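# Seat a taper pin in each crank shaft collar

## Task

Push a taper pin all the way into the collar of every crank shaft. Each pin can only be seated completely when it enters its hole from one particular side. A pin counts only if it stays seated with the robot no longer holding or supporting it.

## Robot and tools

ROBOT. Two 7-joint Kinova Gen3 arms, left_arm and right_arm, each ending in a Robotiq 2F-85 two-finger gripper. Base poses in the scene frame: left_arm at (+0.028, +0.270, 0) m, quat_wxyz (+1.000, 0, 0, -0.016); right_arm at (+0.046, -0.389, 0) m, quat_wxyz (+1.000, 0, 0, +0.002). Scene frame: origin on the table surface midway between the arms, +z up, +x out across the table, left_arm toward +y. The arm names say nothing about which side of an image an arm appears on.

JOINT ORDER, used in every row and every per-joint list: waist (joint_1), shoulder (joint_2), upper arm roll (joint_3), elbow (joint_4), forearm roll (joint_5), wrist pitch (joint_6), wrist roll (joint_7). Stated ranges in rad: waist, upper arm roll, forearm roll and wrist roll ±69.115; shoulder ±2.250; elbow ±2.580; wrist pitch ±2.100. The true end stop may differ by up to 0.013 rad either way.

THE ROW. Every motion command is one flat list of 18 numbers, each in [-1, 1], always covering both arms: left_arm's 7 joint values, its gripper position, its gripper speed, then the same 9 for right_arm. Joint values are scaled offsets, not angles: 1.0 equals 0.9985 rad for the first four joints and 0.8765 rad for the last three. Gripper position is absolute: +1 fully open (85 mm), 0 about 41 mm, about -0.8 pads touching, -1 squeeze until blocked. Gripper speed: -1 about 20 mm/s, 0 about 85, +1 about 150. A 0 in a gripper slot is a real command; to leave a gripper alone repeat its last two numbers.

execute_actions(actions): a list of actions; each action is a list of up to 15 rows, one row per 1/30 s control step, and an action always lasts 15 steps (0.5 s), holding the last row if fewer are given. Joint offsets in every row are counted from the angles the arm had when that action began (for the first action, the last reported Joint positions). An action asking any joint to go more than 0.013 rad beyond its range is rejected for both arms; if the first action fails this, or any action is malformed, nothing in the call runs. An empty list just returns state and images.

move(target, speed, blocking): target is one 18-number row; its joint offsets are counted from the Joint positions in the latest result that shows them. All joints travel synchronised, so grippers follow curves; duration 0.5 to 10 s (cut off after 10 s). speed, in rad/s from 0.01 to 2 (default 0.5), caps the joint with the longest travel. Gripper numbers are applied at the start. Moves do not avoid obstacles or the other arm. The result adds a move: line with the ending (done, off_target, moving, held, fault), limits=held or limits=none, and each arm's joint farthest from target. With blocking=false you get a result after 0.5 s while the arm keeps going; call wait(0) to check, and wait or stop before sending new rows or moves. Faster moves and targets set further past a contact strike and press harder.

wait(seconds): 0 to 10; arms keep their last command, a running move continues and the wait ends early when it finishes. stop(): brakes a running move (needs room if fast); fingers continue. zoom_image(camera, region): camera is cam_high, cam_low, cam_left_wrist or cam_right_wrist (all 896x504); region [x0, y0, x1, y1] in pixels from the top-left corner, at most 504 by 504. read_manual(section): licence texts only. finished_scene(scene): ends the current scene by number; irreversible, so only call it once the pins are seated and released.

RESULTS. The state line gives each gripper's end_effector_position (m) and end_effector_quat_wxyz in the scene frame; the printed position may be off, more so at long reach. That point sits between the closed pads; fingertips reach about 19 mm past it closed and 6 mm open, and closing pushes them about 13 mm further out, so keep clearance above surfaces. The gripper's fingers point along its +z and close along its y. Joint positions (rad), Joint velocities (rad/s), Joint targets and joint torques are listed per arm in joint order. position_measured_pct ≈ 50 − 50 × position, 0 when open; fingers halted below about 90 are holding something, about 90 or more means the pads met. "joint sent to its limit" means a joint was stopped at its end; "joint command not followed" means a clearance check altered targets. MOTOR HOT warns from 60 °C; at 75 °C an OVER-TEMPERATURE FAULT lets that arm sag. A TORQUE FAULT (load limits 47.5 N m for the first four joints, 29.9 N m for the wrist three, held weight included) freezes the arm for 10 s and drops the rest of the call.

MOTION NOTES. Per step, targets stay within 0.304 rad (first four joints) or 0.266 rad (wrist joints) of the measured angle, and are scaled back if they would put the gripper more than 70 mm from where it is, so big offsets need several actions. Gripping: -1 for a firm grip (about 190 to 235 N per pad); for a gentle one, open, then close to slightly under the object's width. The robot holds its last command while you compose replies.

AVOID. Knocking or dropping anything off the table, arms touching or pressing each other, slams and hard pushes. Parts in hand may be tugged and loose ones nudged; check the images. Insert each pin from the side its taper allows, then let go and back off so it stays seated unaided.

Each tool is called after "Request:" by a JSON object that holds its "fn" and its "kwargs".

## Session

Request:
{"fn": "execute_actions", "kwargs": {"actions": []}}

Scene clock: 0.00 s.
left_arm: end_effector_position=(+0.2747, +0.5542, +0.3119) position_measured_pct=0.0 end_effector_quat_wxyz=(+0.061, +0.978, +0.198, -0.007) | right_arm: end_effector_position=(+0.4501, +0.2311, +0.2352) position_measured_pct=0.0 end_effector_quat_wxyz=(+0.424, -0.149, +0.864, -0.227)
Joint names: [waist, shoulder, upper arm roll, elbow, forearm roll, wrist pitch, wrist roll]
Joint positions: left_arm=[-0.587  0.272 -0.566  1.558  0.21   1.461  3.967] | right_arm=[-1.442  1.308  0.499  0.289  0.523  1.623  0.636]
Joint velocities: left_arm=[-0.     0.     0.001  0.    -0.     0.    -0.   ] | right_arm=[ 0.     0.     0.    -0.002 -0.    -0.    -0.   ]
Joint torques (N m, as the joint torque sensors report them, + toward a larger angle): no reading
Motor temperatures (°C, as the motors report them): left_arm=[26 26 28 31 33 34 38] | right_arm=[31 29 29 31 34 40 36]
Joint targets: left_arm=[-0.587 0.272 -0.566 1.558 0.210 1.461 3.967] | right_arm=[-1.442 1.308 0.499 0.289 0.523 1.623 0.636]

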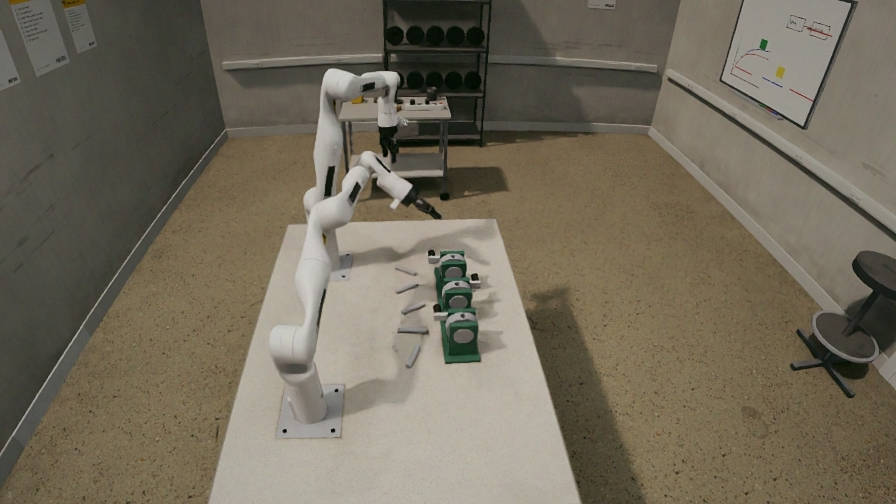

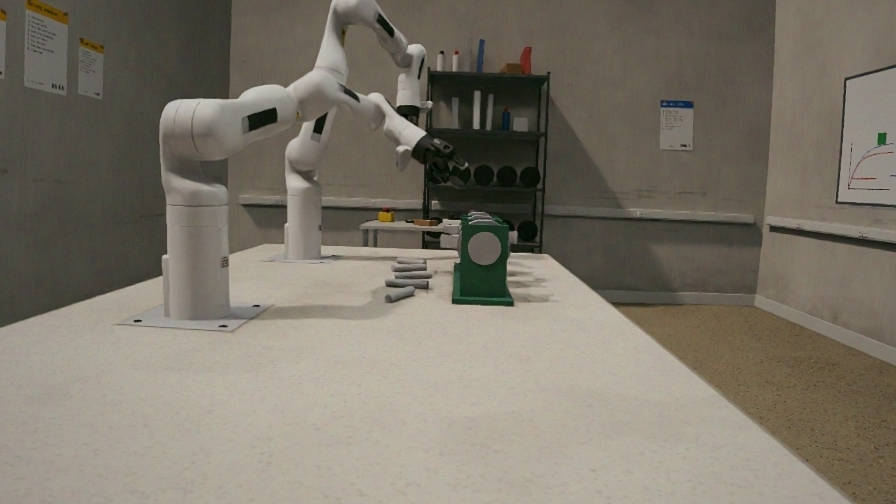

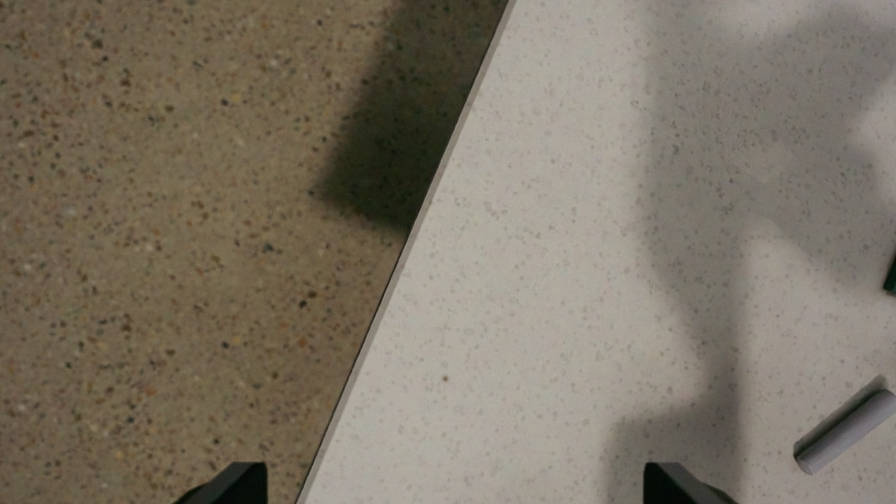

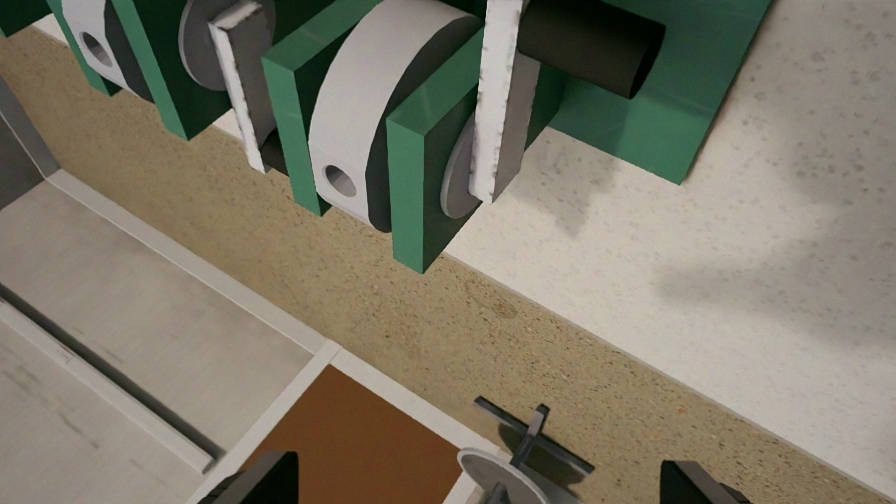

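Request:
{"fn": "move", "kwargs": {"target": [0.1,0.03,0.567,0.14,-0.24,-0.366,0,1,1,0.753,-0.729,-0.5,0.783,-0.597,-0.152,0.275,1,1], "speed": 1.0}}

Scene clock: 2.03 s.
left_arm: end_effector_position=(+0.4085, +0.4284, +0.2445) position_measured_pct=0.0 end_effector_quat_wxyz=(-0.001, +0.989, -0.145, +0.001) | right_arm: end_effector_position=(+0.4798, -0.0597, +0.3000) position_measured_pct=0.0 end_effector_quat_wxyz=(+0.000, +0.000, +1.000, +0.000)
Joint names: [waist, shoulder, upper arm roll, elbow, forearm roll, wrist pitch, wrist roll]
Joint positions: left_arm=[-0.487  0.302  0.001  1.698 -0.001  1.14   3.967] | right_arm=[-0.69   0.58   0.     1.071 -0.001  1.489  0.877]
Joint velocities: left_arm=[-0.001  0.    -0.001 -0.    -0.    -0.001 -0.   ] | right_arm=[ 0.002 -0.002 -0.001  0.    -0.001 -0.     0.   ]
Joint torques (N m, as the joint torque sensors report them, + toward a larger angle): left_arm=[ -0.01 -14.55  -0.16  -8.61  -0.06  -0.2   -0.11] | right_arm=[  0.1  -20.74   0.14  -8.76   0.23   0.32   0.  ]
Motor temperatures (°C, as the motors report them): left_arm=[26 26 28 31 33 34 38] | right_arm=[31 29 29 31 34 40 36]
Joint targets: left_arm=[-0.487 0.302 0.001 1.698 -0.001 1.140 3.967] | right_arm=[-0.690 0.580 0.000 1.071 -0.001 1.489 0.877]
move: done; limits=none; left_arm: farthest joint: the waist, 0.000 radians from its target (0.100 radians at the start); right_arm: farthest joint: the waist, 0.000 radians from its target (0.752 radians at the start)

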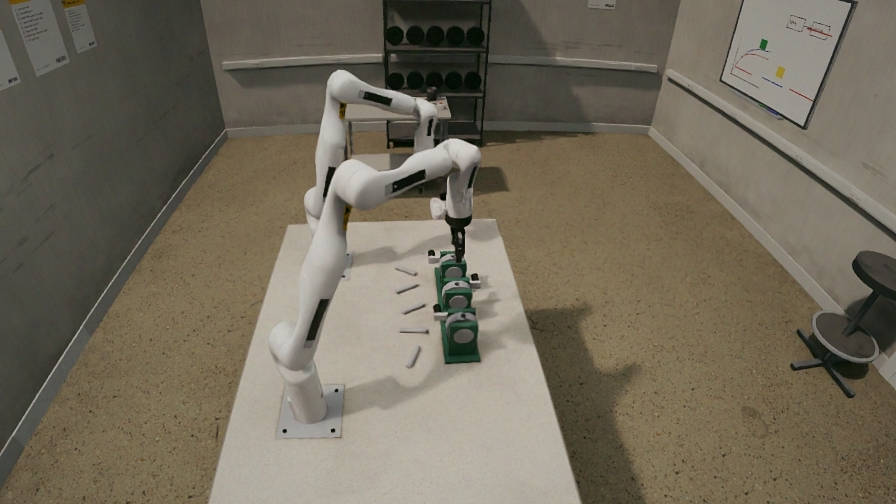

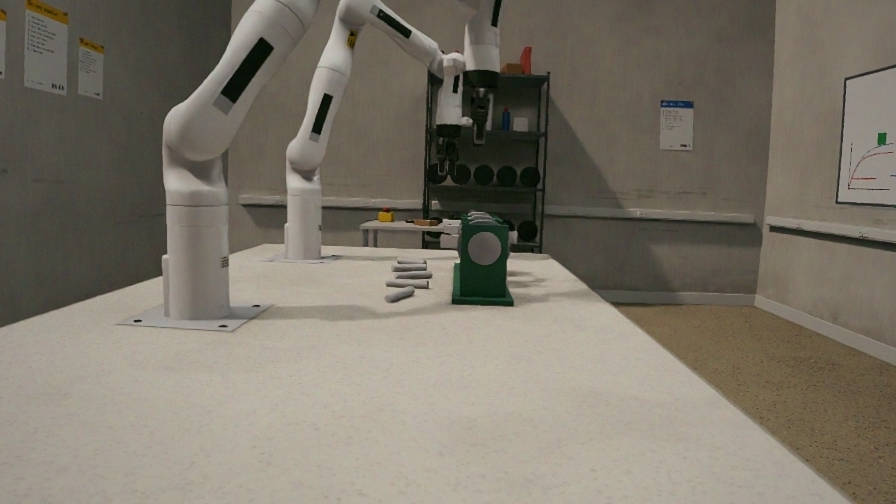

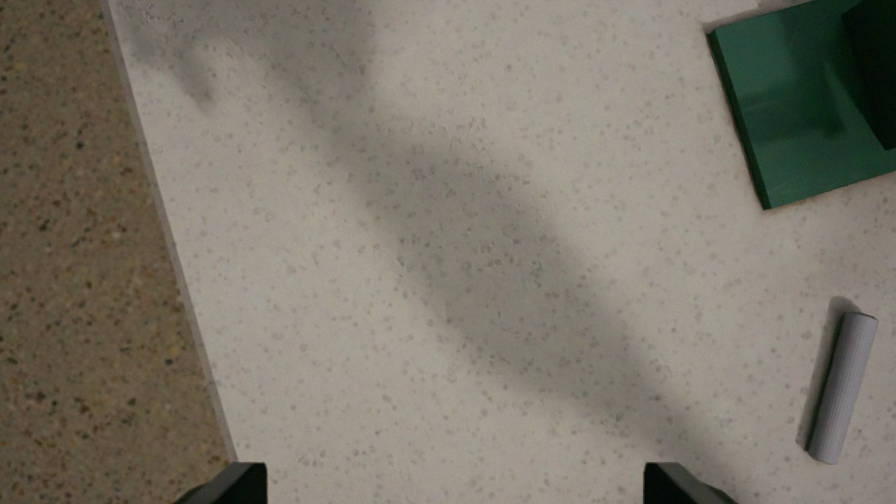

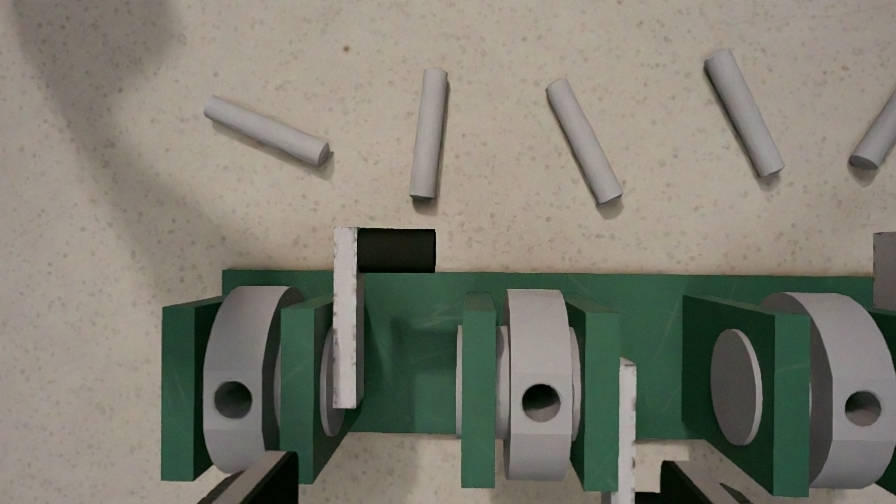

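Request:
{"fn": "zoom_image", "kwargs": {"camera": "cam_right_wrist", "region": [150,220,650,500]}}

Request:
{"fn": "zoom_image", "kwargs": {"camera": "cam_right_wrist", "region": [480,220,896,500]}}

Request:
{"fn": "zoom_image", "kwargs": {"camera": "cam_right_wrist", "region": [190,30,650,230]}}

Request:
{"fn": "zoom_image", "kwargs": {"camera": "cam_right_wrist", "region": [530,30,896,230]}}

Region (150, 220, 650, 500) of cam_right_wrist's 896x504 image, scaled by 1.008; it fills the top 282 rows of this view, and the rest is white.

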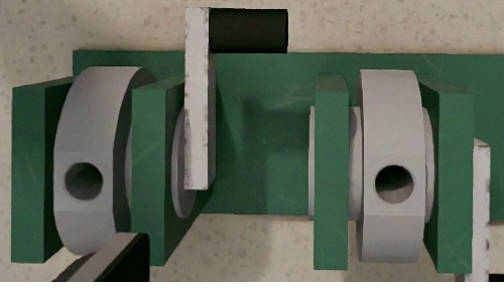

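Region (480, 220, 896, 500) of cam_right_wrist's 896x504 image, scaled by 1.212; it fills the top 339 rows of this view, and the rest is white.

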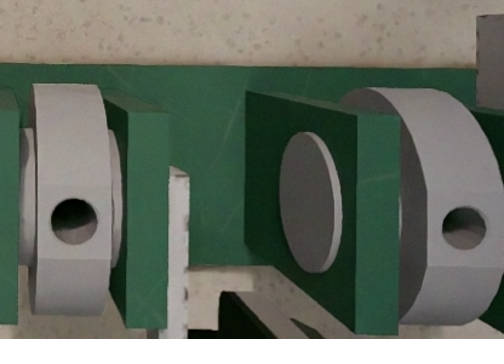

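Region (190, 30, 650, 230) of cam_right_wrist's 896x504 image, scaled by 1.096; it fills the top 219 rows of this view, and the rest is white.

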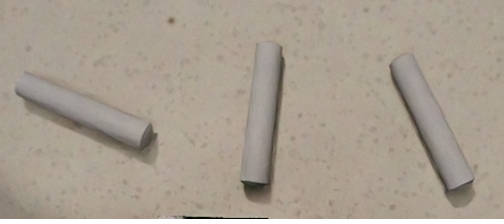

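Region (530, 30, 896, 230) of cam_right_wrist's 896x504 image, scaled by 1.377; it fills the top 275 rows of this view, and the rest is white.

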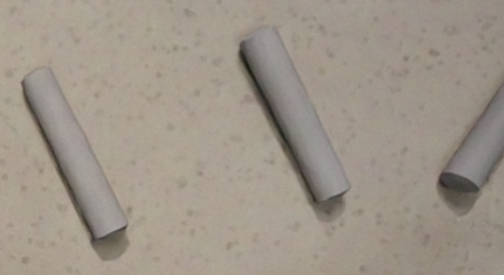

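Tight zooms on the holes.

Request:
{"fn": "zoom_image", "kwargs": {"camera": "cam_right_wrist", "region": [198,365,278,435]}}

Request:
{"fn": "zoom_image", "kwargs": {"camera": "cam_right_wrist", "region": [501,368,581,438]}}

Request:
{"fn": "zoom_image", "kwargs": {"camera": "cam_right_wrist", "region": [816,373,896,443]}}

Region (198, 365, 278, 435) of cam_right_wrist's 896x504 image, scaled by 6.300; it fills the top 441 rows of this view, and the rest is white.

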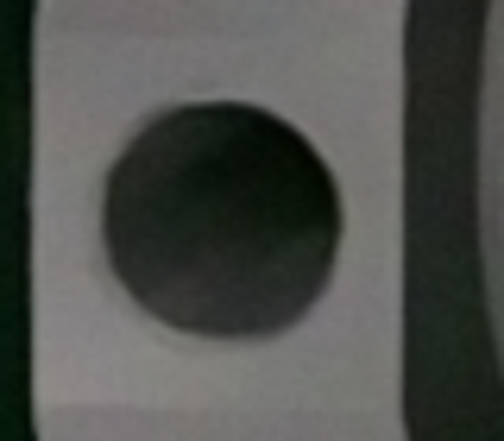

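Region (501, 368, 581, 438) of cam_right_wrist's 896x504 image, scaled by 6.300; it fills the top 441 rows of this view, and the rest is white.

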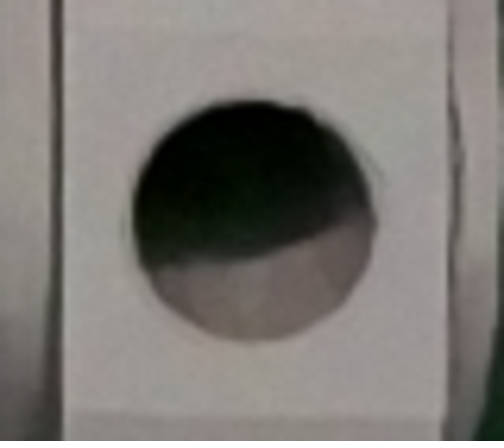

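Region (816, 373, 896, 443) of cam_right_wrist's 896x504 image, scaled by 6.300; it fills the top 441 rows of this view, and the rest is white.

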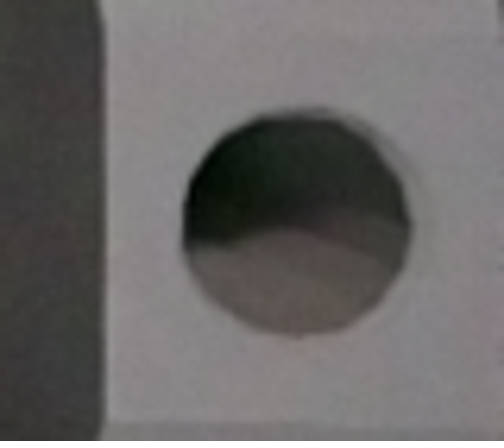

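Request:
{"fn": "move", "kwargs": {"target": [0.577,0.0755,0,0.163,0,-0.27,-0.803,0.2,1,-0.02,-0.051,0,0.53,0,-0.545,1,0.2,1], "speed": 1.2}}

Request:
{"fn": "move", "kwargs": {"target": [0,0,0,0,0,0,0,0.2,1,0,0,0,0,0,0,0.77,0.2,1], "speed": 1.2}}

Scene clock: 7.40 s.
left_arm: end_effector_position=(+0.4239, +0.1966, +0.1702) position_measured_pct=40.1 end_effector_quat_wxyz=(-0.000, +0.707, -0.707, +0.000) | right_arm: end_effector_position=(+0.4239, -0.0938, +0.1699) position_measured_pct=40.1 end_effector_quat_wxyz=(-0.000, -0.433, +0.901, +0.000)
Joint names: [waist, shoulder, upper arm roll, elbow, forearm roll, wrist pitch, wrist roll]
Joint positions: left_arm=[ 0.089  0.377  0.001  1.861 -0.001  0.903  3.263] | right_arm=[-0.71   0.53   0.     1.6   -0.001  1.012  1.754]
Joint velocities: left_arm=[ 0.003  0.     0.    -0.    -0.     0.001  0.   ] | right_arm=[-0.     0.     0.001  0.     0.    -0.     0.   ]
Joint torques (N m, as the joint torque sensors report them, + toward a larger angle): left_arm=[  0.2  -15.58   0.17  -7.65  -0.05  -0.12  -0.01] | right_arm=[ -0.16 -18.61   0.7   -6.74   0.11   0.18  -0.1 ]
Motor temperatures (°C, as the motors report them): left_arm=[26 26 28 31 33 34 38] | right_arm=[31 29 29 31 34 40 36]
Joint targets: left_arm=[0.089 0.377 0.001 1.861 -0.001 0.903 3.263] | right_arm=[-0.710 0.529 0.000 1.600 -0.001 1.012 1.754]
move: done; limits=none; left_arm: farthest joint: the waist, 0.000 radians from its target (0.576 radians at the start); right_arm: farthest joint: the waist, 0.000 radians from its target (0.020 radians at the start)

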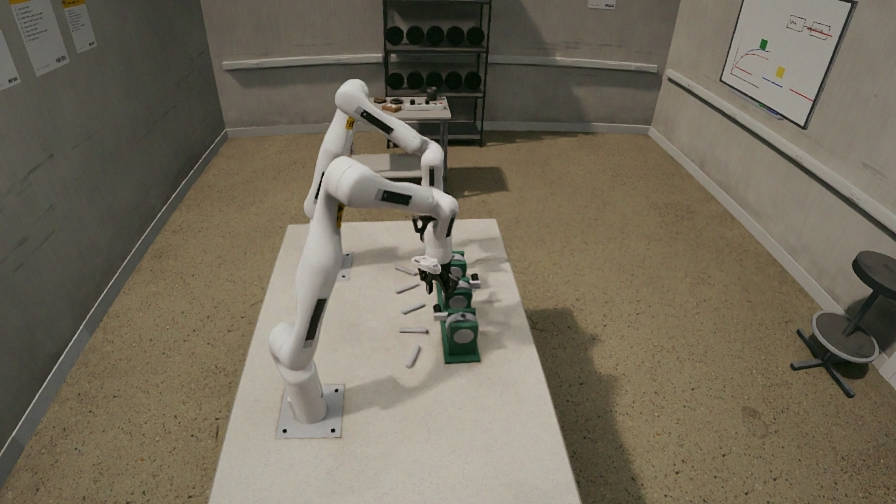

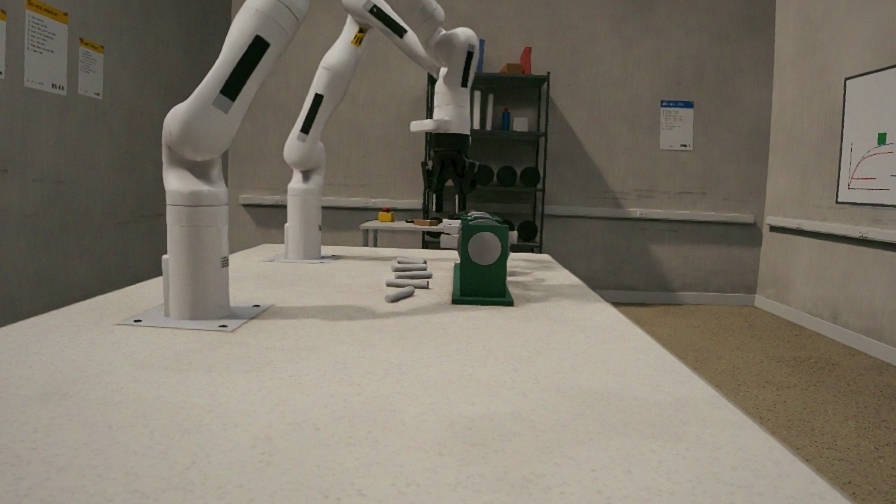

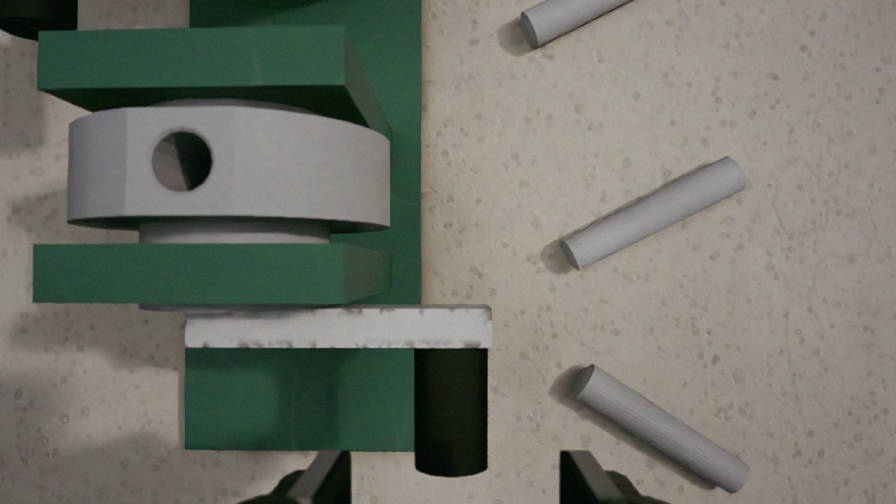

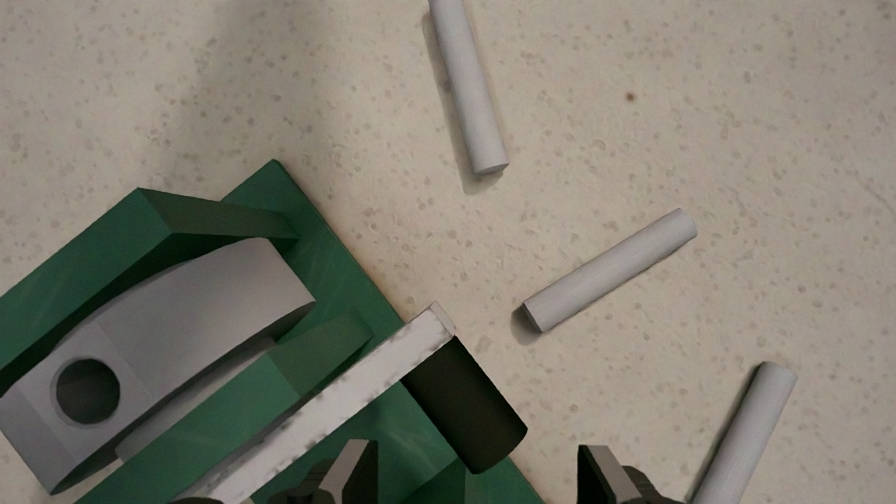

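Scene clock: 8.50 s.
left_arm: end_effector_position=(+0.4239, +0.1966, +0.1702) position_measured_pct=40.1 end_effector_quat_wxyz=(-0.000, +0.707, -0.707, +0.000) | right_arm: end_effector_position=(+0.4239, -0.0938, +0.1699) position_measured_pct=40.1 end_effector_quat_wxyz=(-0.000, +0.707, -0.707, -0.000)
Joint names: [waist, shoulder, upper arm roll, elbow, forearm roll, wrist pitch, wrist roll]
Joint positions: left_arm=[ 0.089  0.377  0.001  1.86  -0.001  0.903  3.263] | right_arm=[-0.71   0.53   0.     1.6   -0.001  1.012  2.429]
Joint velocities: left_arm=[ 0.    -0.     0.002  0.001 -0.    -0.     0.   ] | right_arm=[ 0.    -0.001  0.001 -0.001  0.     0.001 -0.   ]
Joint torques (N m, as the joint torque sensors report them, + toward a larger angle): left_arm=[ -0.27 -15.26  -0.19  -7.54  -0.03  -0.35  -0.17] | right_arm=[ -0.26 -18.1    0.59  -7.13   0.07   0.39   0.14]
Motor temperatures (°C, as the motors report them): left_arm=[26 26 28 31 33 34 38] | right_arm=[31 29 29 31 34 40 36]
Joint targets: left_arm=[0.089 0.377 0.001 1.861 -0.001 0.903 3.263] | right_arm=[-0.710 0.530 0.000 1.600 -0.001 1.012 2.429]
move: done; limits=none; left_arm: farthest joint: the elbow, 0.001 radians from its target (0.000 radians at the start); right_arm: farthest joint: the waist, 0.000 radians from its target (0.000 radians at the start)

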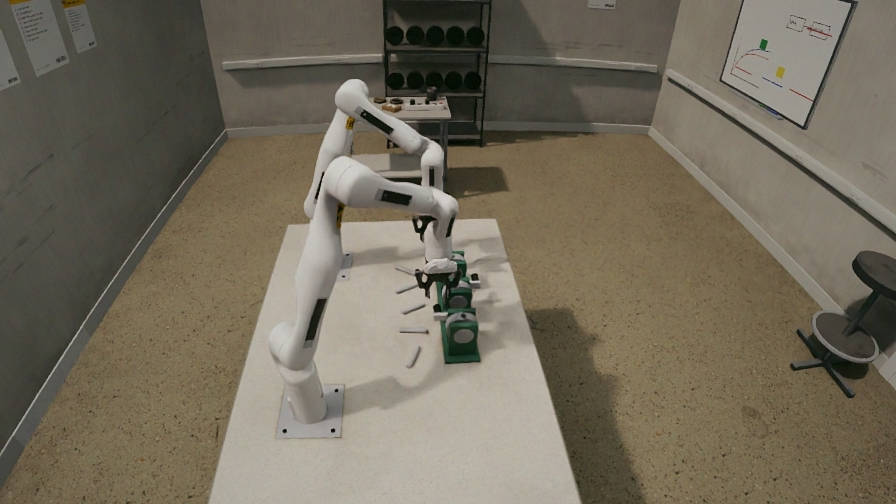

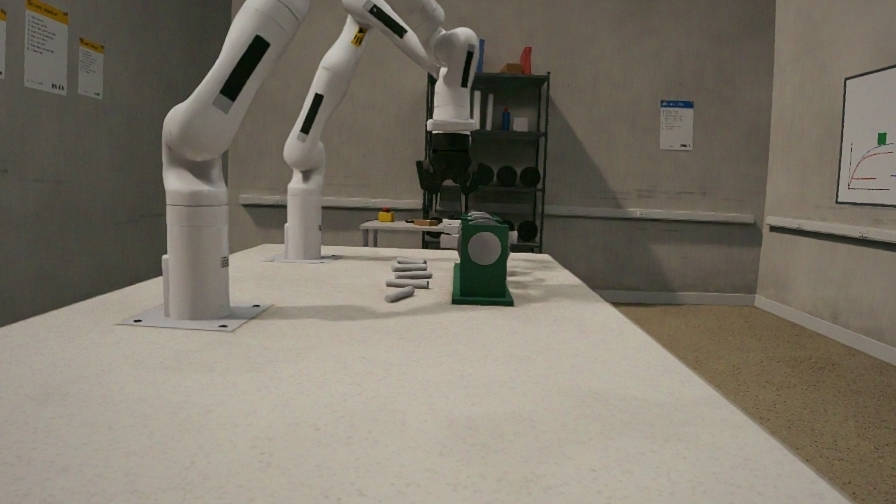

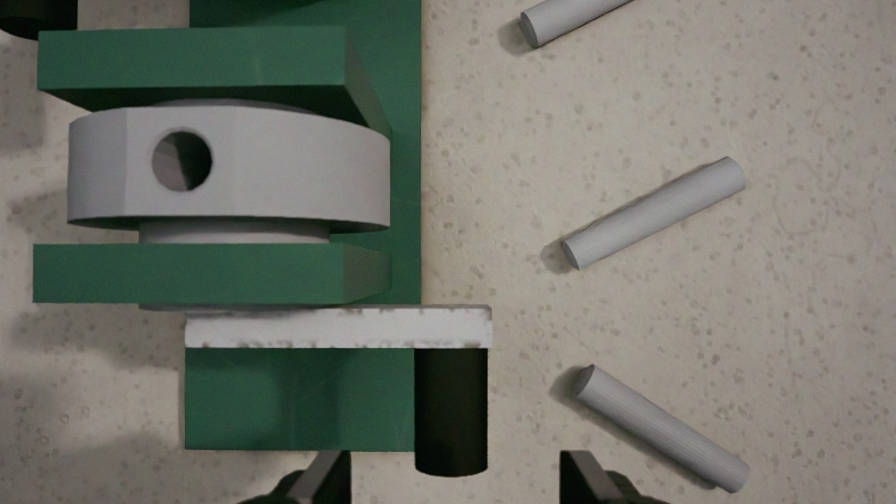

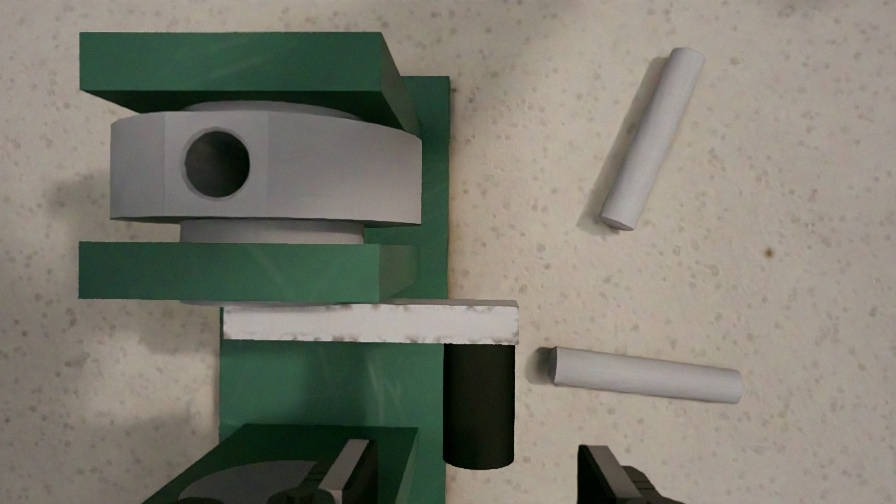

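Request:
{"fn": "move", "kwargs": {"target": [0,0.114,0,0.086,0,-0.227,0,0.2,1,0,0.0925,0,0.0816,0,-0.199,0,0.2,1], "speed": 0.4}}

Request:
{"fn": "execute_actions", "kwargs": {"actions": [[[0,0,0,0,0,0,0,-0.4,1,0,0,0,0,0,0,0,-0.4,1]],[[-0.0027,-0.0475,0,-0.072,0,0.136,-0.003,-0.4,1,0.0127,-0.039,0,-0.067,0,0.1206,0.0145,-0.4,1]],[[-0.007,0.008,0,-0.119,0,0.127,-0.008,-0.4,1,0.0326,0.008,0,-0.1125,0,0.119,0.037,-0.4,1]]]}}

Scene clock: 10.20 s.
left_arm: end_effector_position=(+0.4236, +0.1966, +0.1050) position_measured_pct=40.1 end_effector_quat_wxyz=(+0.000, +0.707, -0.707, -0.000) | right_arm: end_effector_position=(+0.4239, -0.0938, +0.1052) position_measured_pct=40.1 end_effector_quat_wxyz=(-0.000, +0.707, -0.707, -0.000)
Joint names: [waist, shoulder, upper arm roll, elbow, forearm roll, wrist pitch, wrist roll]
Joint positions: left_arm=[ 0.089  0.491  0.001  1.946 -0.001  0.704  3.263] | right_arm=[-0.71   0.622  0.     1.682 -0.001  0.837  2.429]
Joint velocities: left_arm=[-0.     0.002  0.001  0.     0.     0.    -0.   ] | right_arm=[-0.     0.003  0.001  0.     0.    -0.     0.   ]
Joint torques (N m, as the joint torque sensors report them, + toward a larger angle): left_arm=[ -0.29 -15.57  -0.13  -6.22  -0.18  -0.17   0.03] | right_arm=[ -0.03 -19.04   0.34  -6.21   0.06   0.11   0.03]
Motor temperatures (°C, as the motors report them): left_arm=[26 26 28 31 33 34 38] | right_arm=[31 29 29 31 34 40 36]
Joint targets: left_arm=[0.089 0.491 0.001 1.946 -0.001 0.704 3.263] | right_arm=[-0.710 0.622 0.000 1.682 -0.001 0.837 2.429]
move: done; limits=none; left_arm: farthest joint: the elbow, 0.001 radians from its target (0.085 radians at the start); right_arm: farthest joint: the shoulder, 0.001 radians from its target (0.093 radians at the start)

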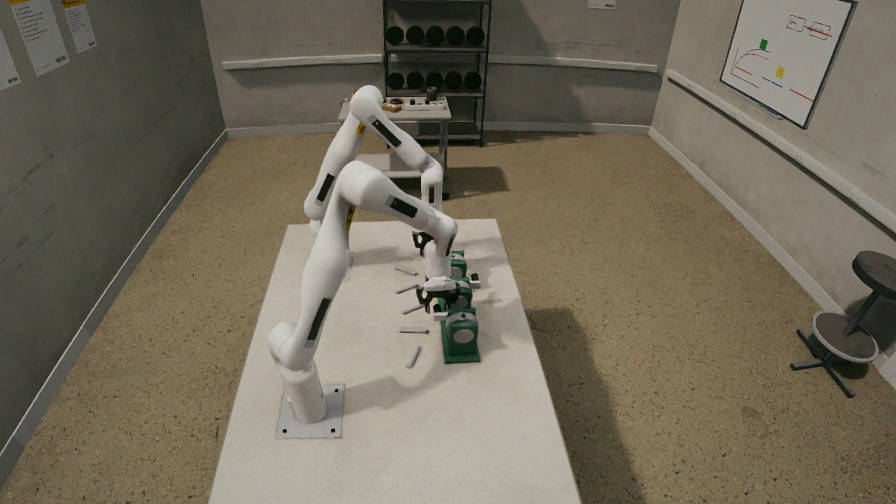

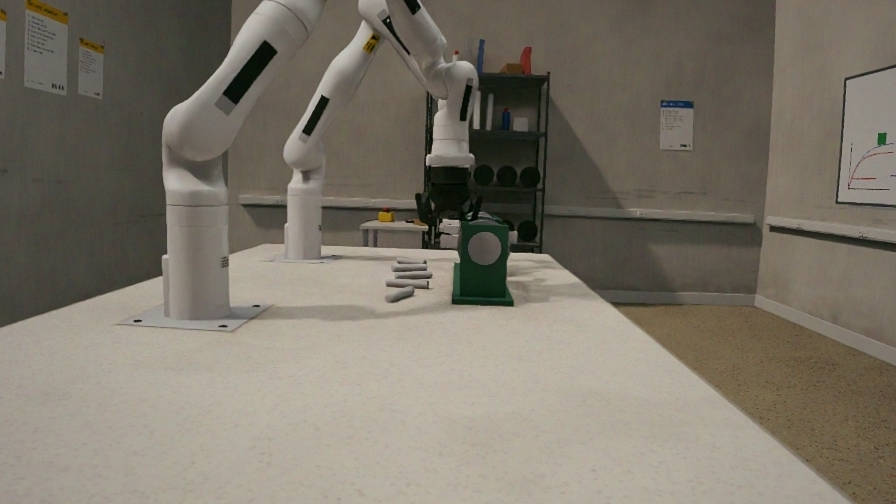

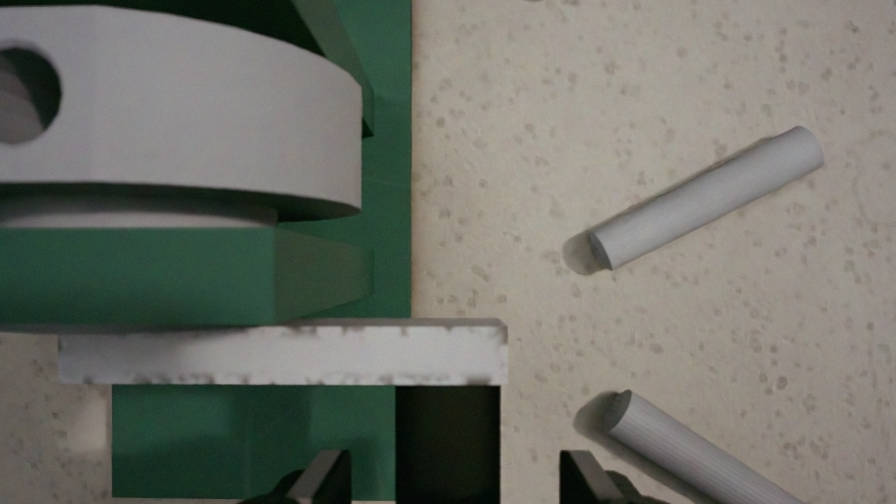

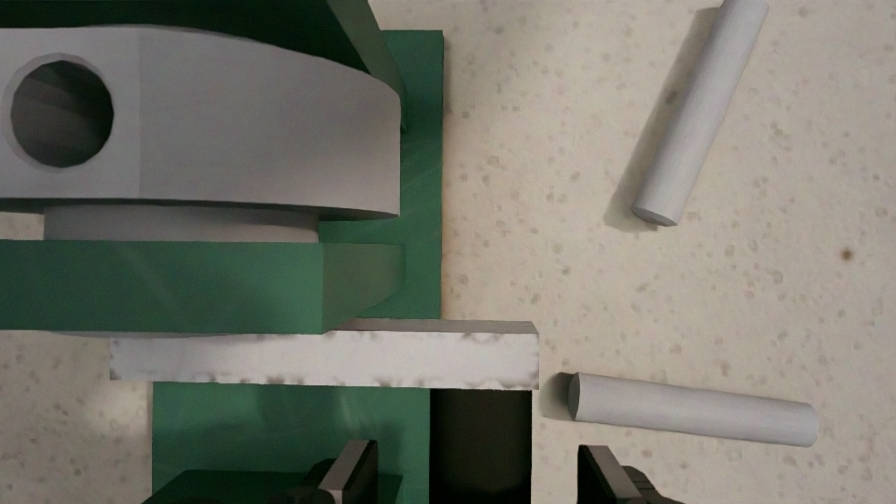

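Scene clock: 11.70 s.
left_arm: end_effector_position=(+0.4561, +0.1966, +0.1645) position_measured_pct=67.9 end_effector_quat_wxyz=(+0.002, +0.706, -0.708, -0.003) | right_arm: end_effector_position=(+0.4568, -0.0937, +0.1635) position_measured_pct=67.9 end_effector_quat_wxyz=(+0.002, +0.708, -0.706, -0.001)
Joint names: [waist, shoulder, upper arm roll, elbow, forearm roll, wrist pitch, wrist roll]
Joint positions: left_arm=[ 0.08   0.452  0.001  1.758 -0.001  0.938  3.253] | right_arm=[-0.667  0.595 -0.001  1.505 -0.002  1.047  2.474]
Joint velocities: left_arm=[-0.     0.001  0.    -0.002  0.     0.003  0.   ] | right_arm=[ 0.003  0.001 -0.001 -0.003 -0.002  0.003  0.   ]
Joint torques (N m, as the joint torque sensors report them, + toward a larger angle): left_arm=[ -0.14 -15.3   -0.03  -9.79   0.01  -2.43  -0.14] | right_arm=[  0.05 -20.15   1.34  -9.03   0.2   -0.32   0.11]
Motor temperatures (°C, as the motors report them): left_arm=[26 26 28 31 33 34 38] | right_arm=[31 29 29 31 34 40 36]
Joint targets: left_arm=[0.079 0.453 0.001 1.756 -0.001 0.934 3.253] | right_arm=[-0.666 0.594 -0.000 1.503 -0.001 1.046 2.474]

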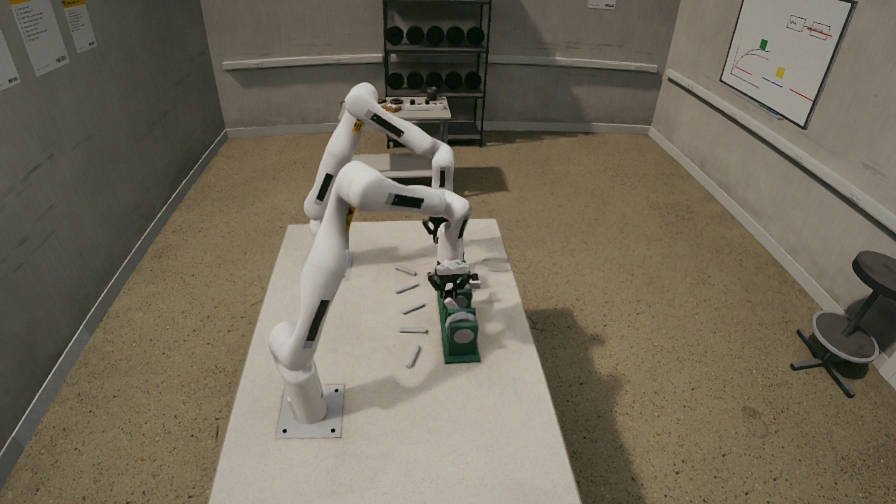

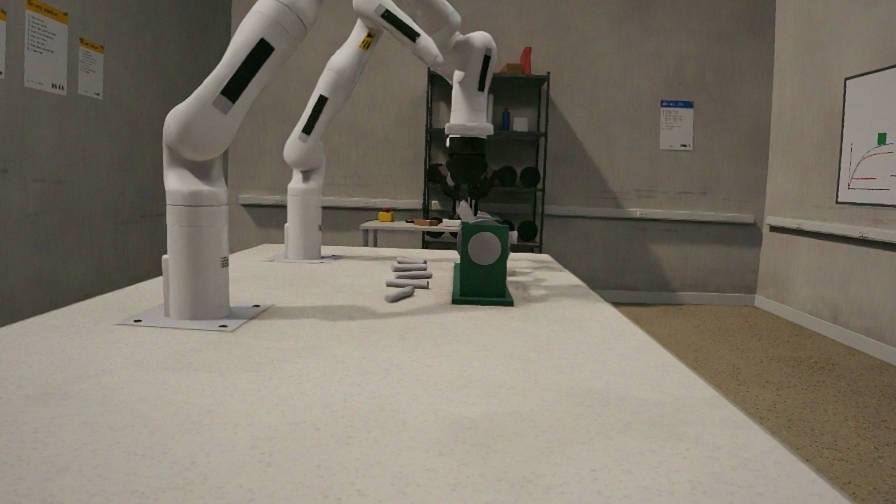

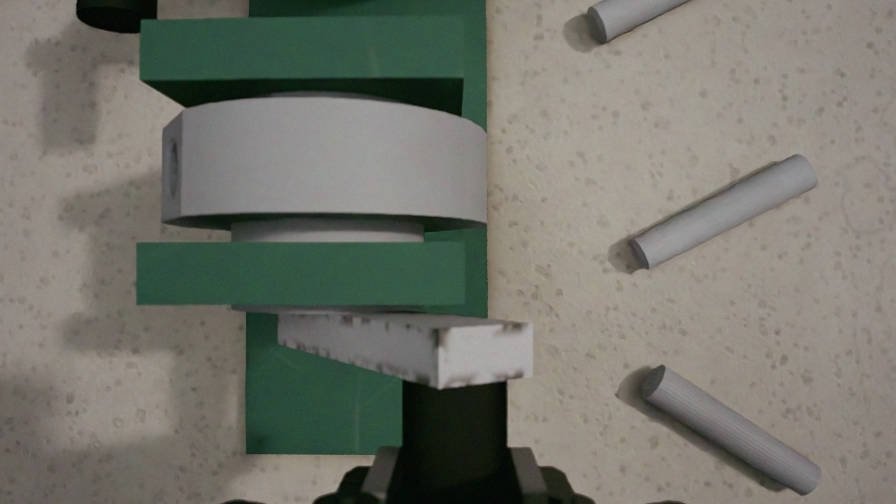

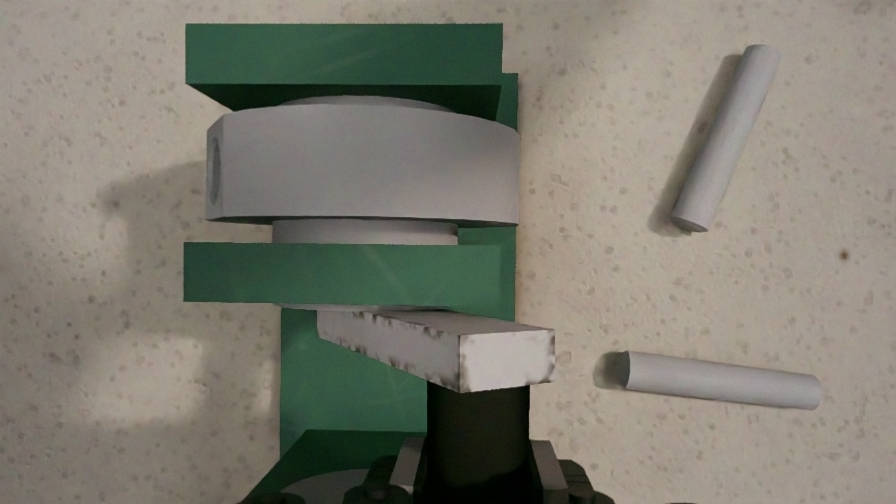

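Request:
{"fn": "move", "kwargs": {"target": [-0.009,0.058,0,-0.143,0,0.089,-0.009,-0.4,1,0.045,0.0505,0.001,-0.138,0.002,0.093,0.047,-0.4,1], "speed": 0.3}}

Scene clock: 12.87 s.
left_arm: end_effector_position=(+0.4953, +0.1965, +0.1766) position_measured_pct=67.9 end_effector_quat_wxyz=(-0.001, +0.707, -0.707, +0.001) | right_arm: end_effector_position=(+0.4939, -0.0937, +0.1739) position_measured_pct=67.9 end_effector_quat_wxyz=(+0.002, +0.707, -0.707, -0.001)
Joint names: [waist, shoulder, upper arm roll, elbow, forearm roll, wrist pitch, wrist roll]
Joint positions: left_arm=[ 0.071  0.507  0.001  1.615 -0.001  1.017  3.245] | right_arm=[-0.623  0.647 -0.001  1.369 -0.001  1.13   2.515]
Joint velocities: left_arm=[-0.001  0.001  0.001 -0.003 -0.    -0.     0.   ] | right_arm=[ 0.001  0.001 -0.002 -0.001  0.     0.     0.   ]
Joint torques (N m, as the joint torque sensors report them, + toward a larger angle): left_arm=[ -0.25 -15.76  -0.28  -7.45   0.02  -0.66  -0.22] | right_arm=[  1.2  -22.49   1.65  -9.15   0.81  -0.22  -0.08]
Motor temperatures (°C, as the motors report them): left_arm=[26 26 28 31 33 34 38] | right_arm=[31 29 29 31 34 40 36]
Joint targets: left_arm=[0.071 0.510 0.001 1.616 -0.001 1.016 3.245] | right_arm=[-0.622 0.645 0.000 1.367 0.000 1.129 2.515]
move: done; limits=none; left_arm: farthest joint: the shoulder, 0.003 radians from its target (0.058 radians at the start); right_arm: farthest joint: the shoulder, 0.002 radians from its target (0.051 radians at the start)

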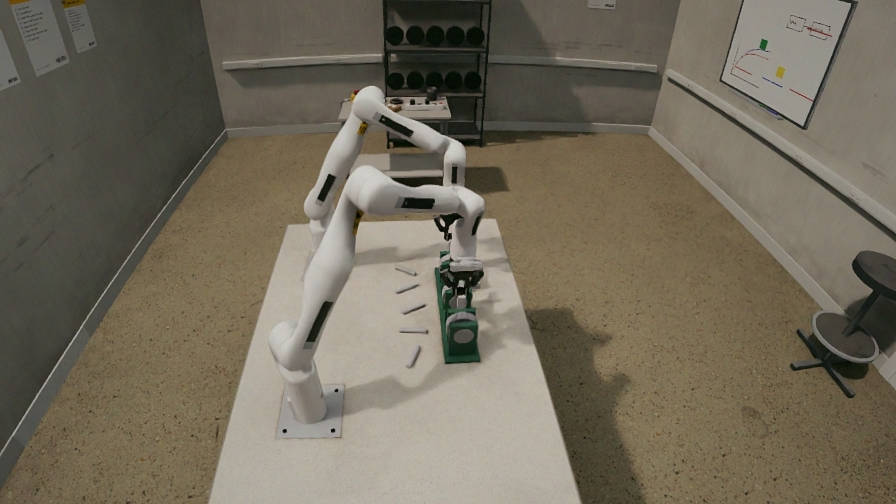

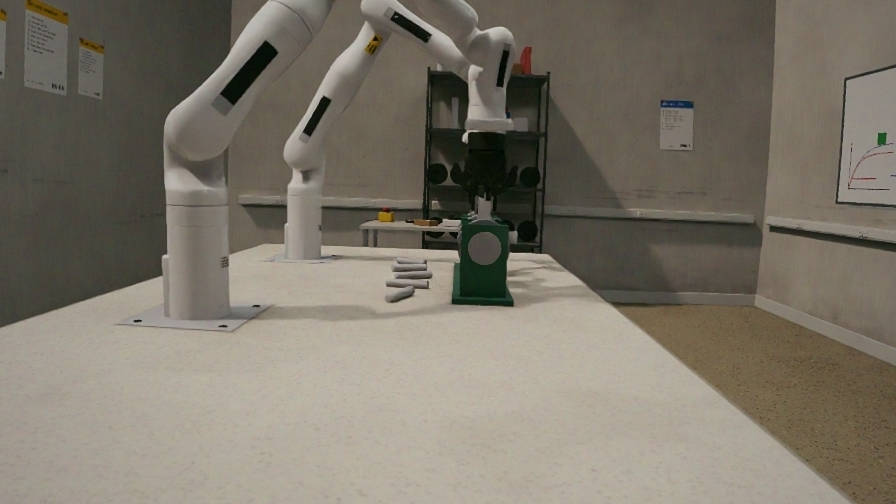

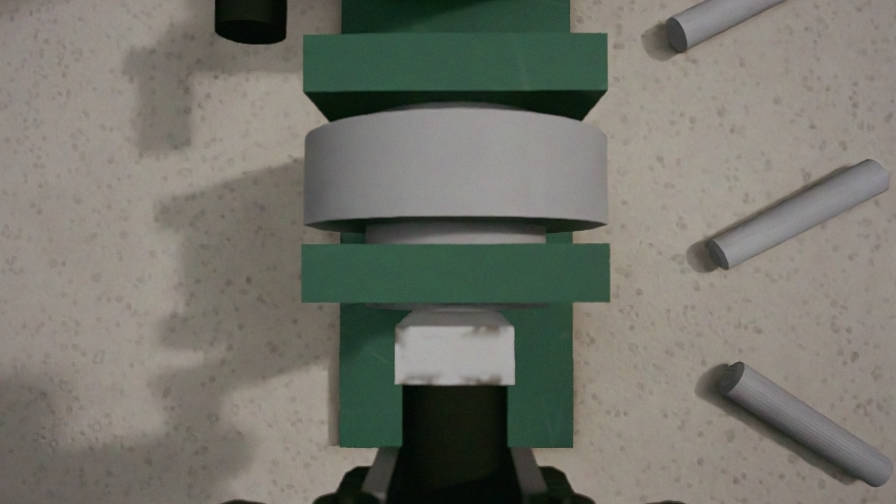

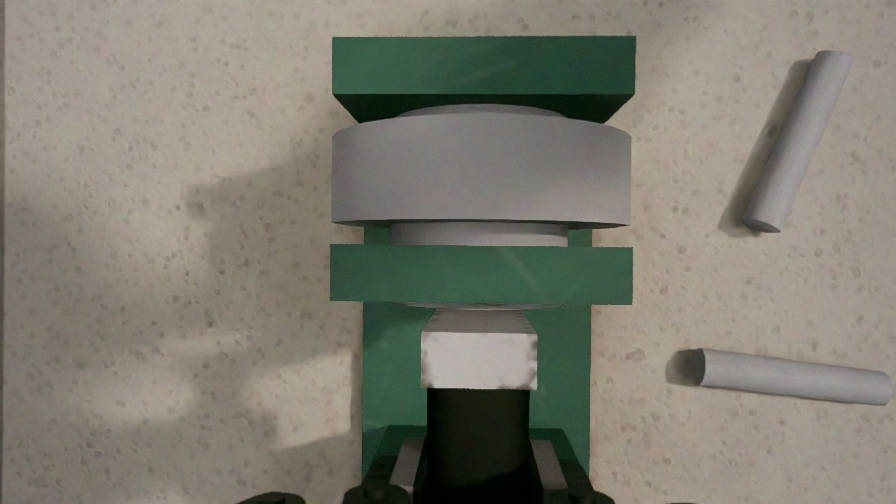

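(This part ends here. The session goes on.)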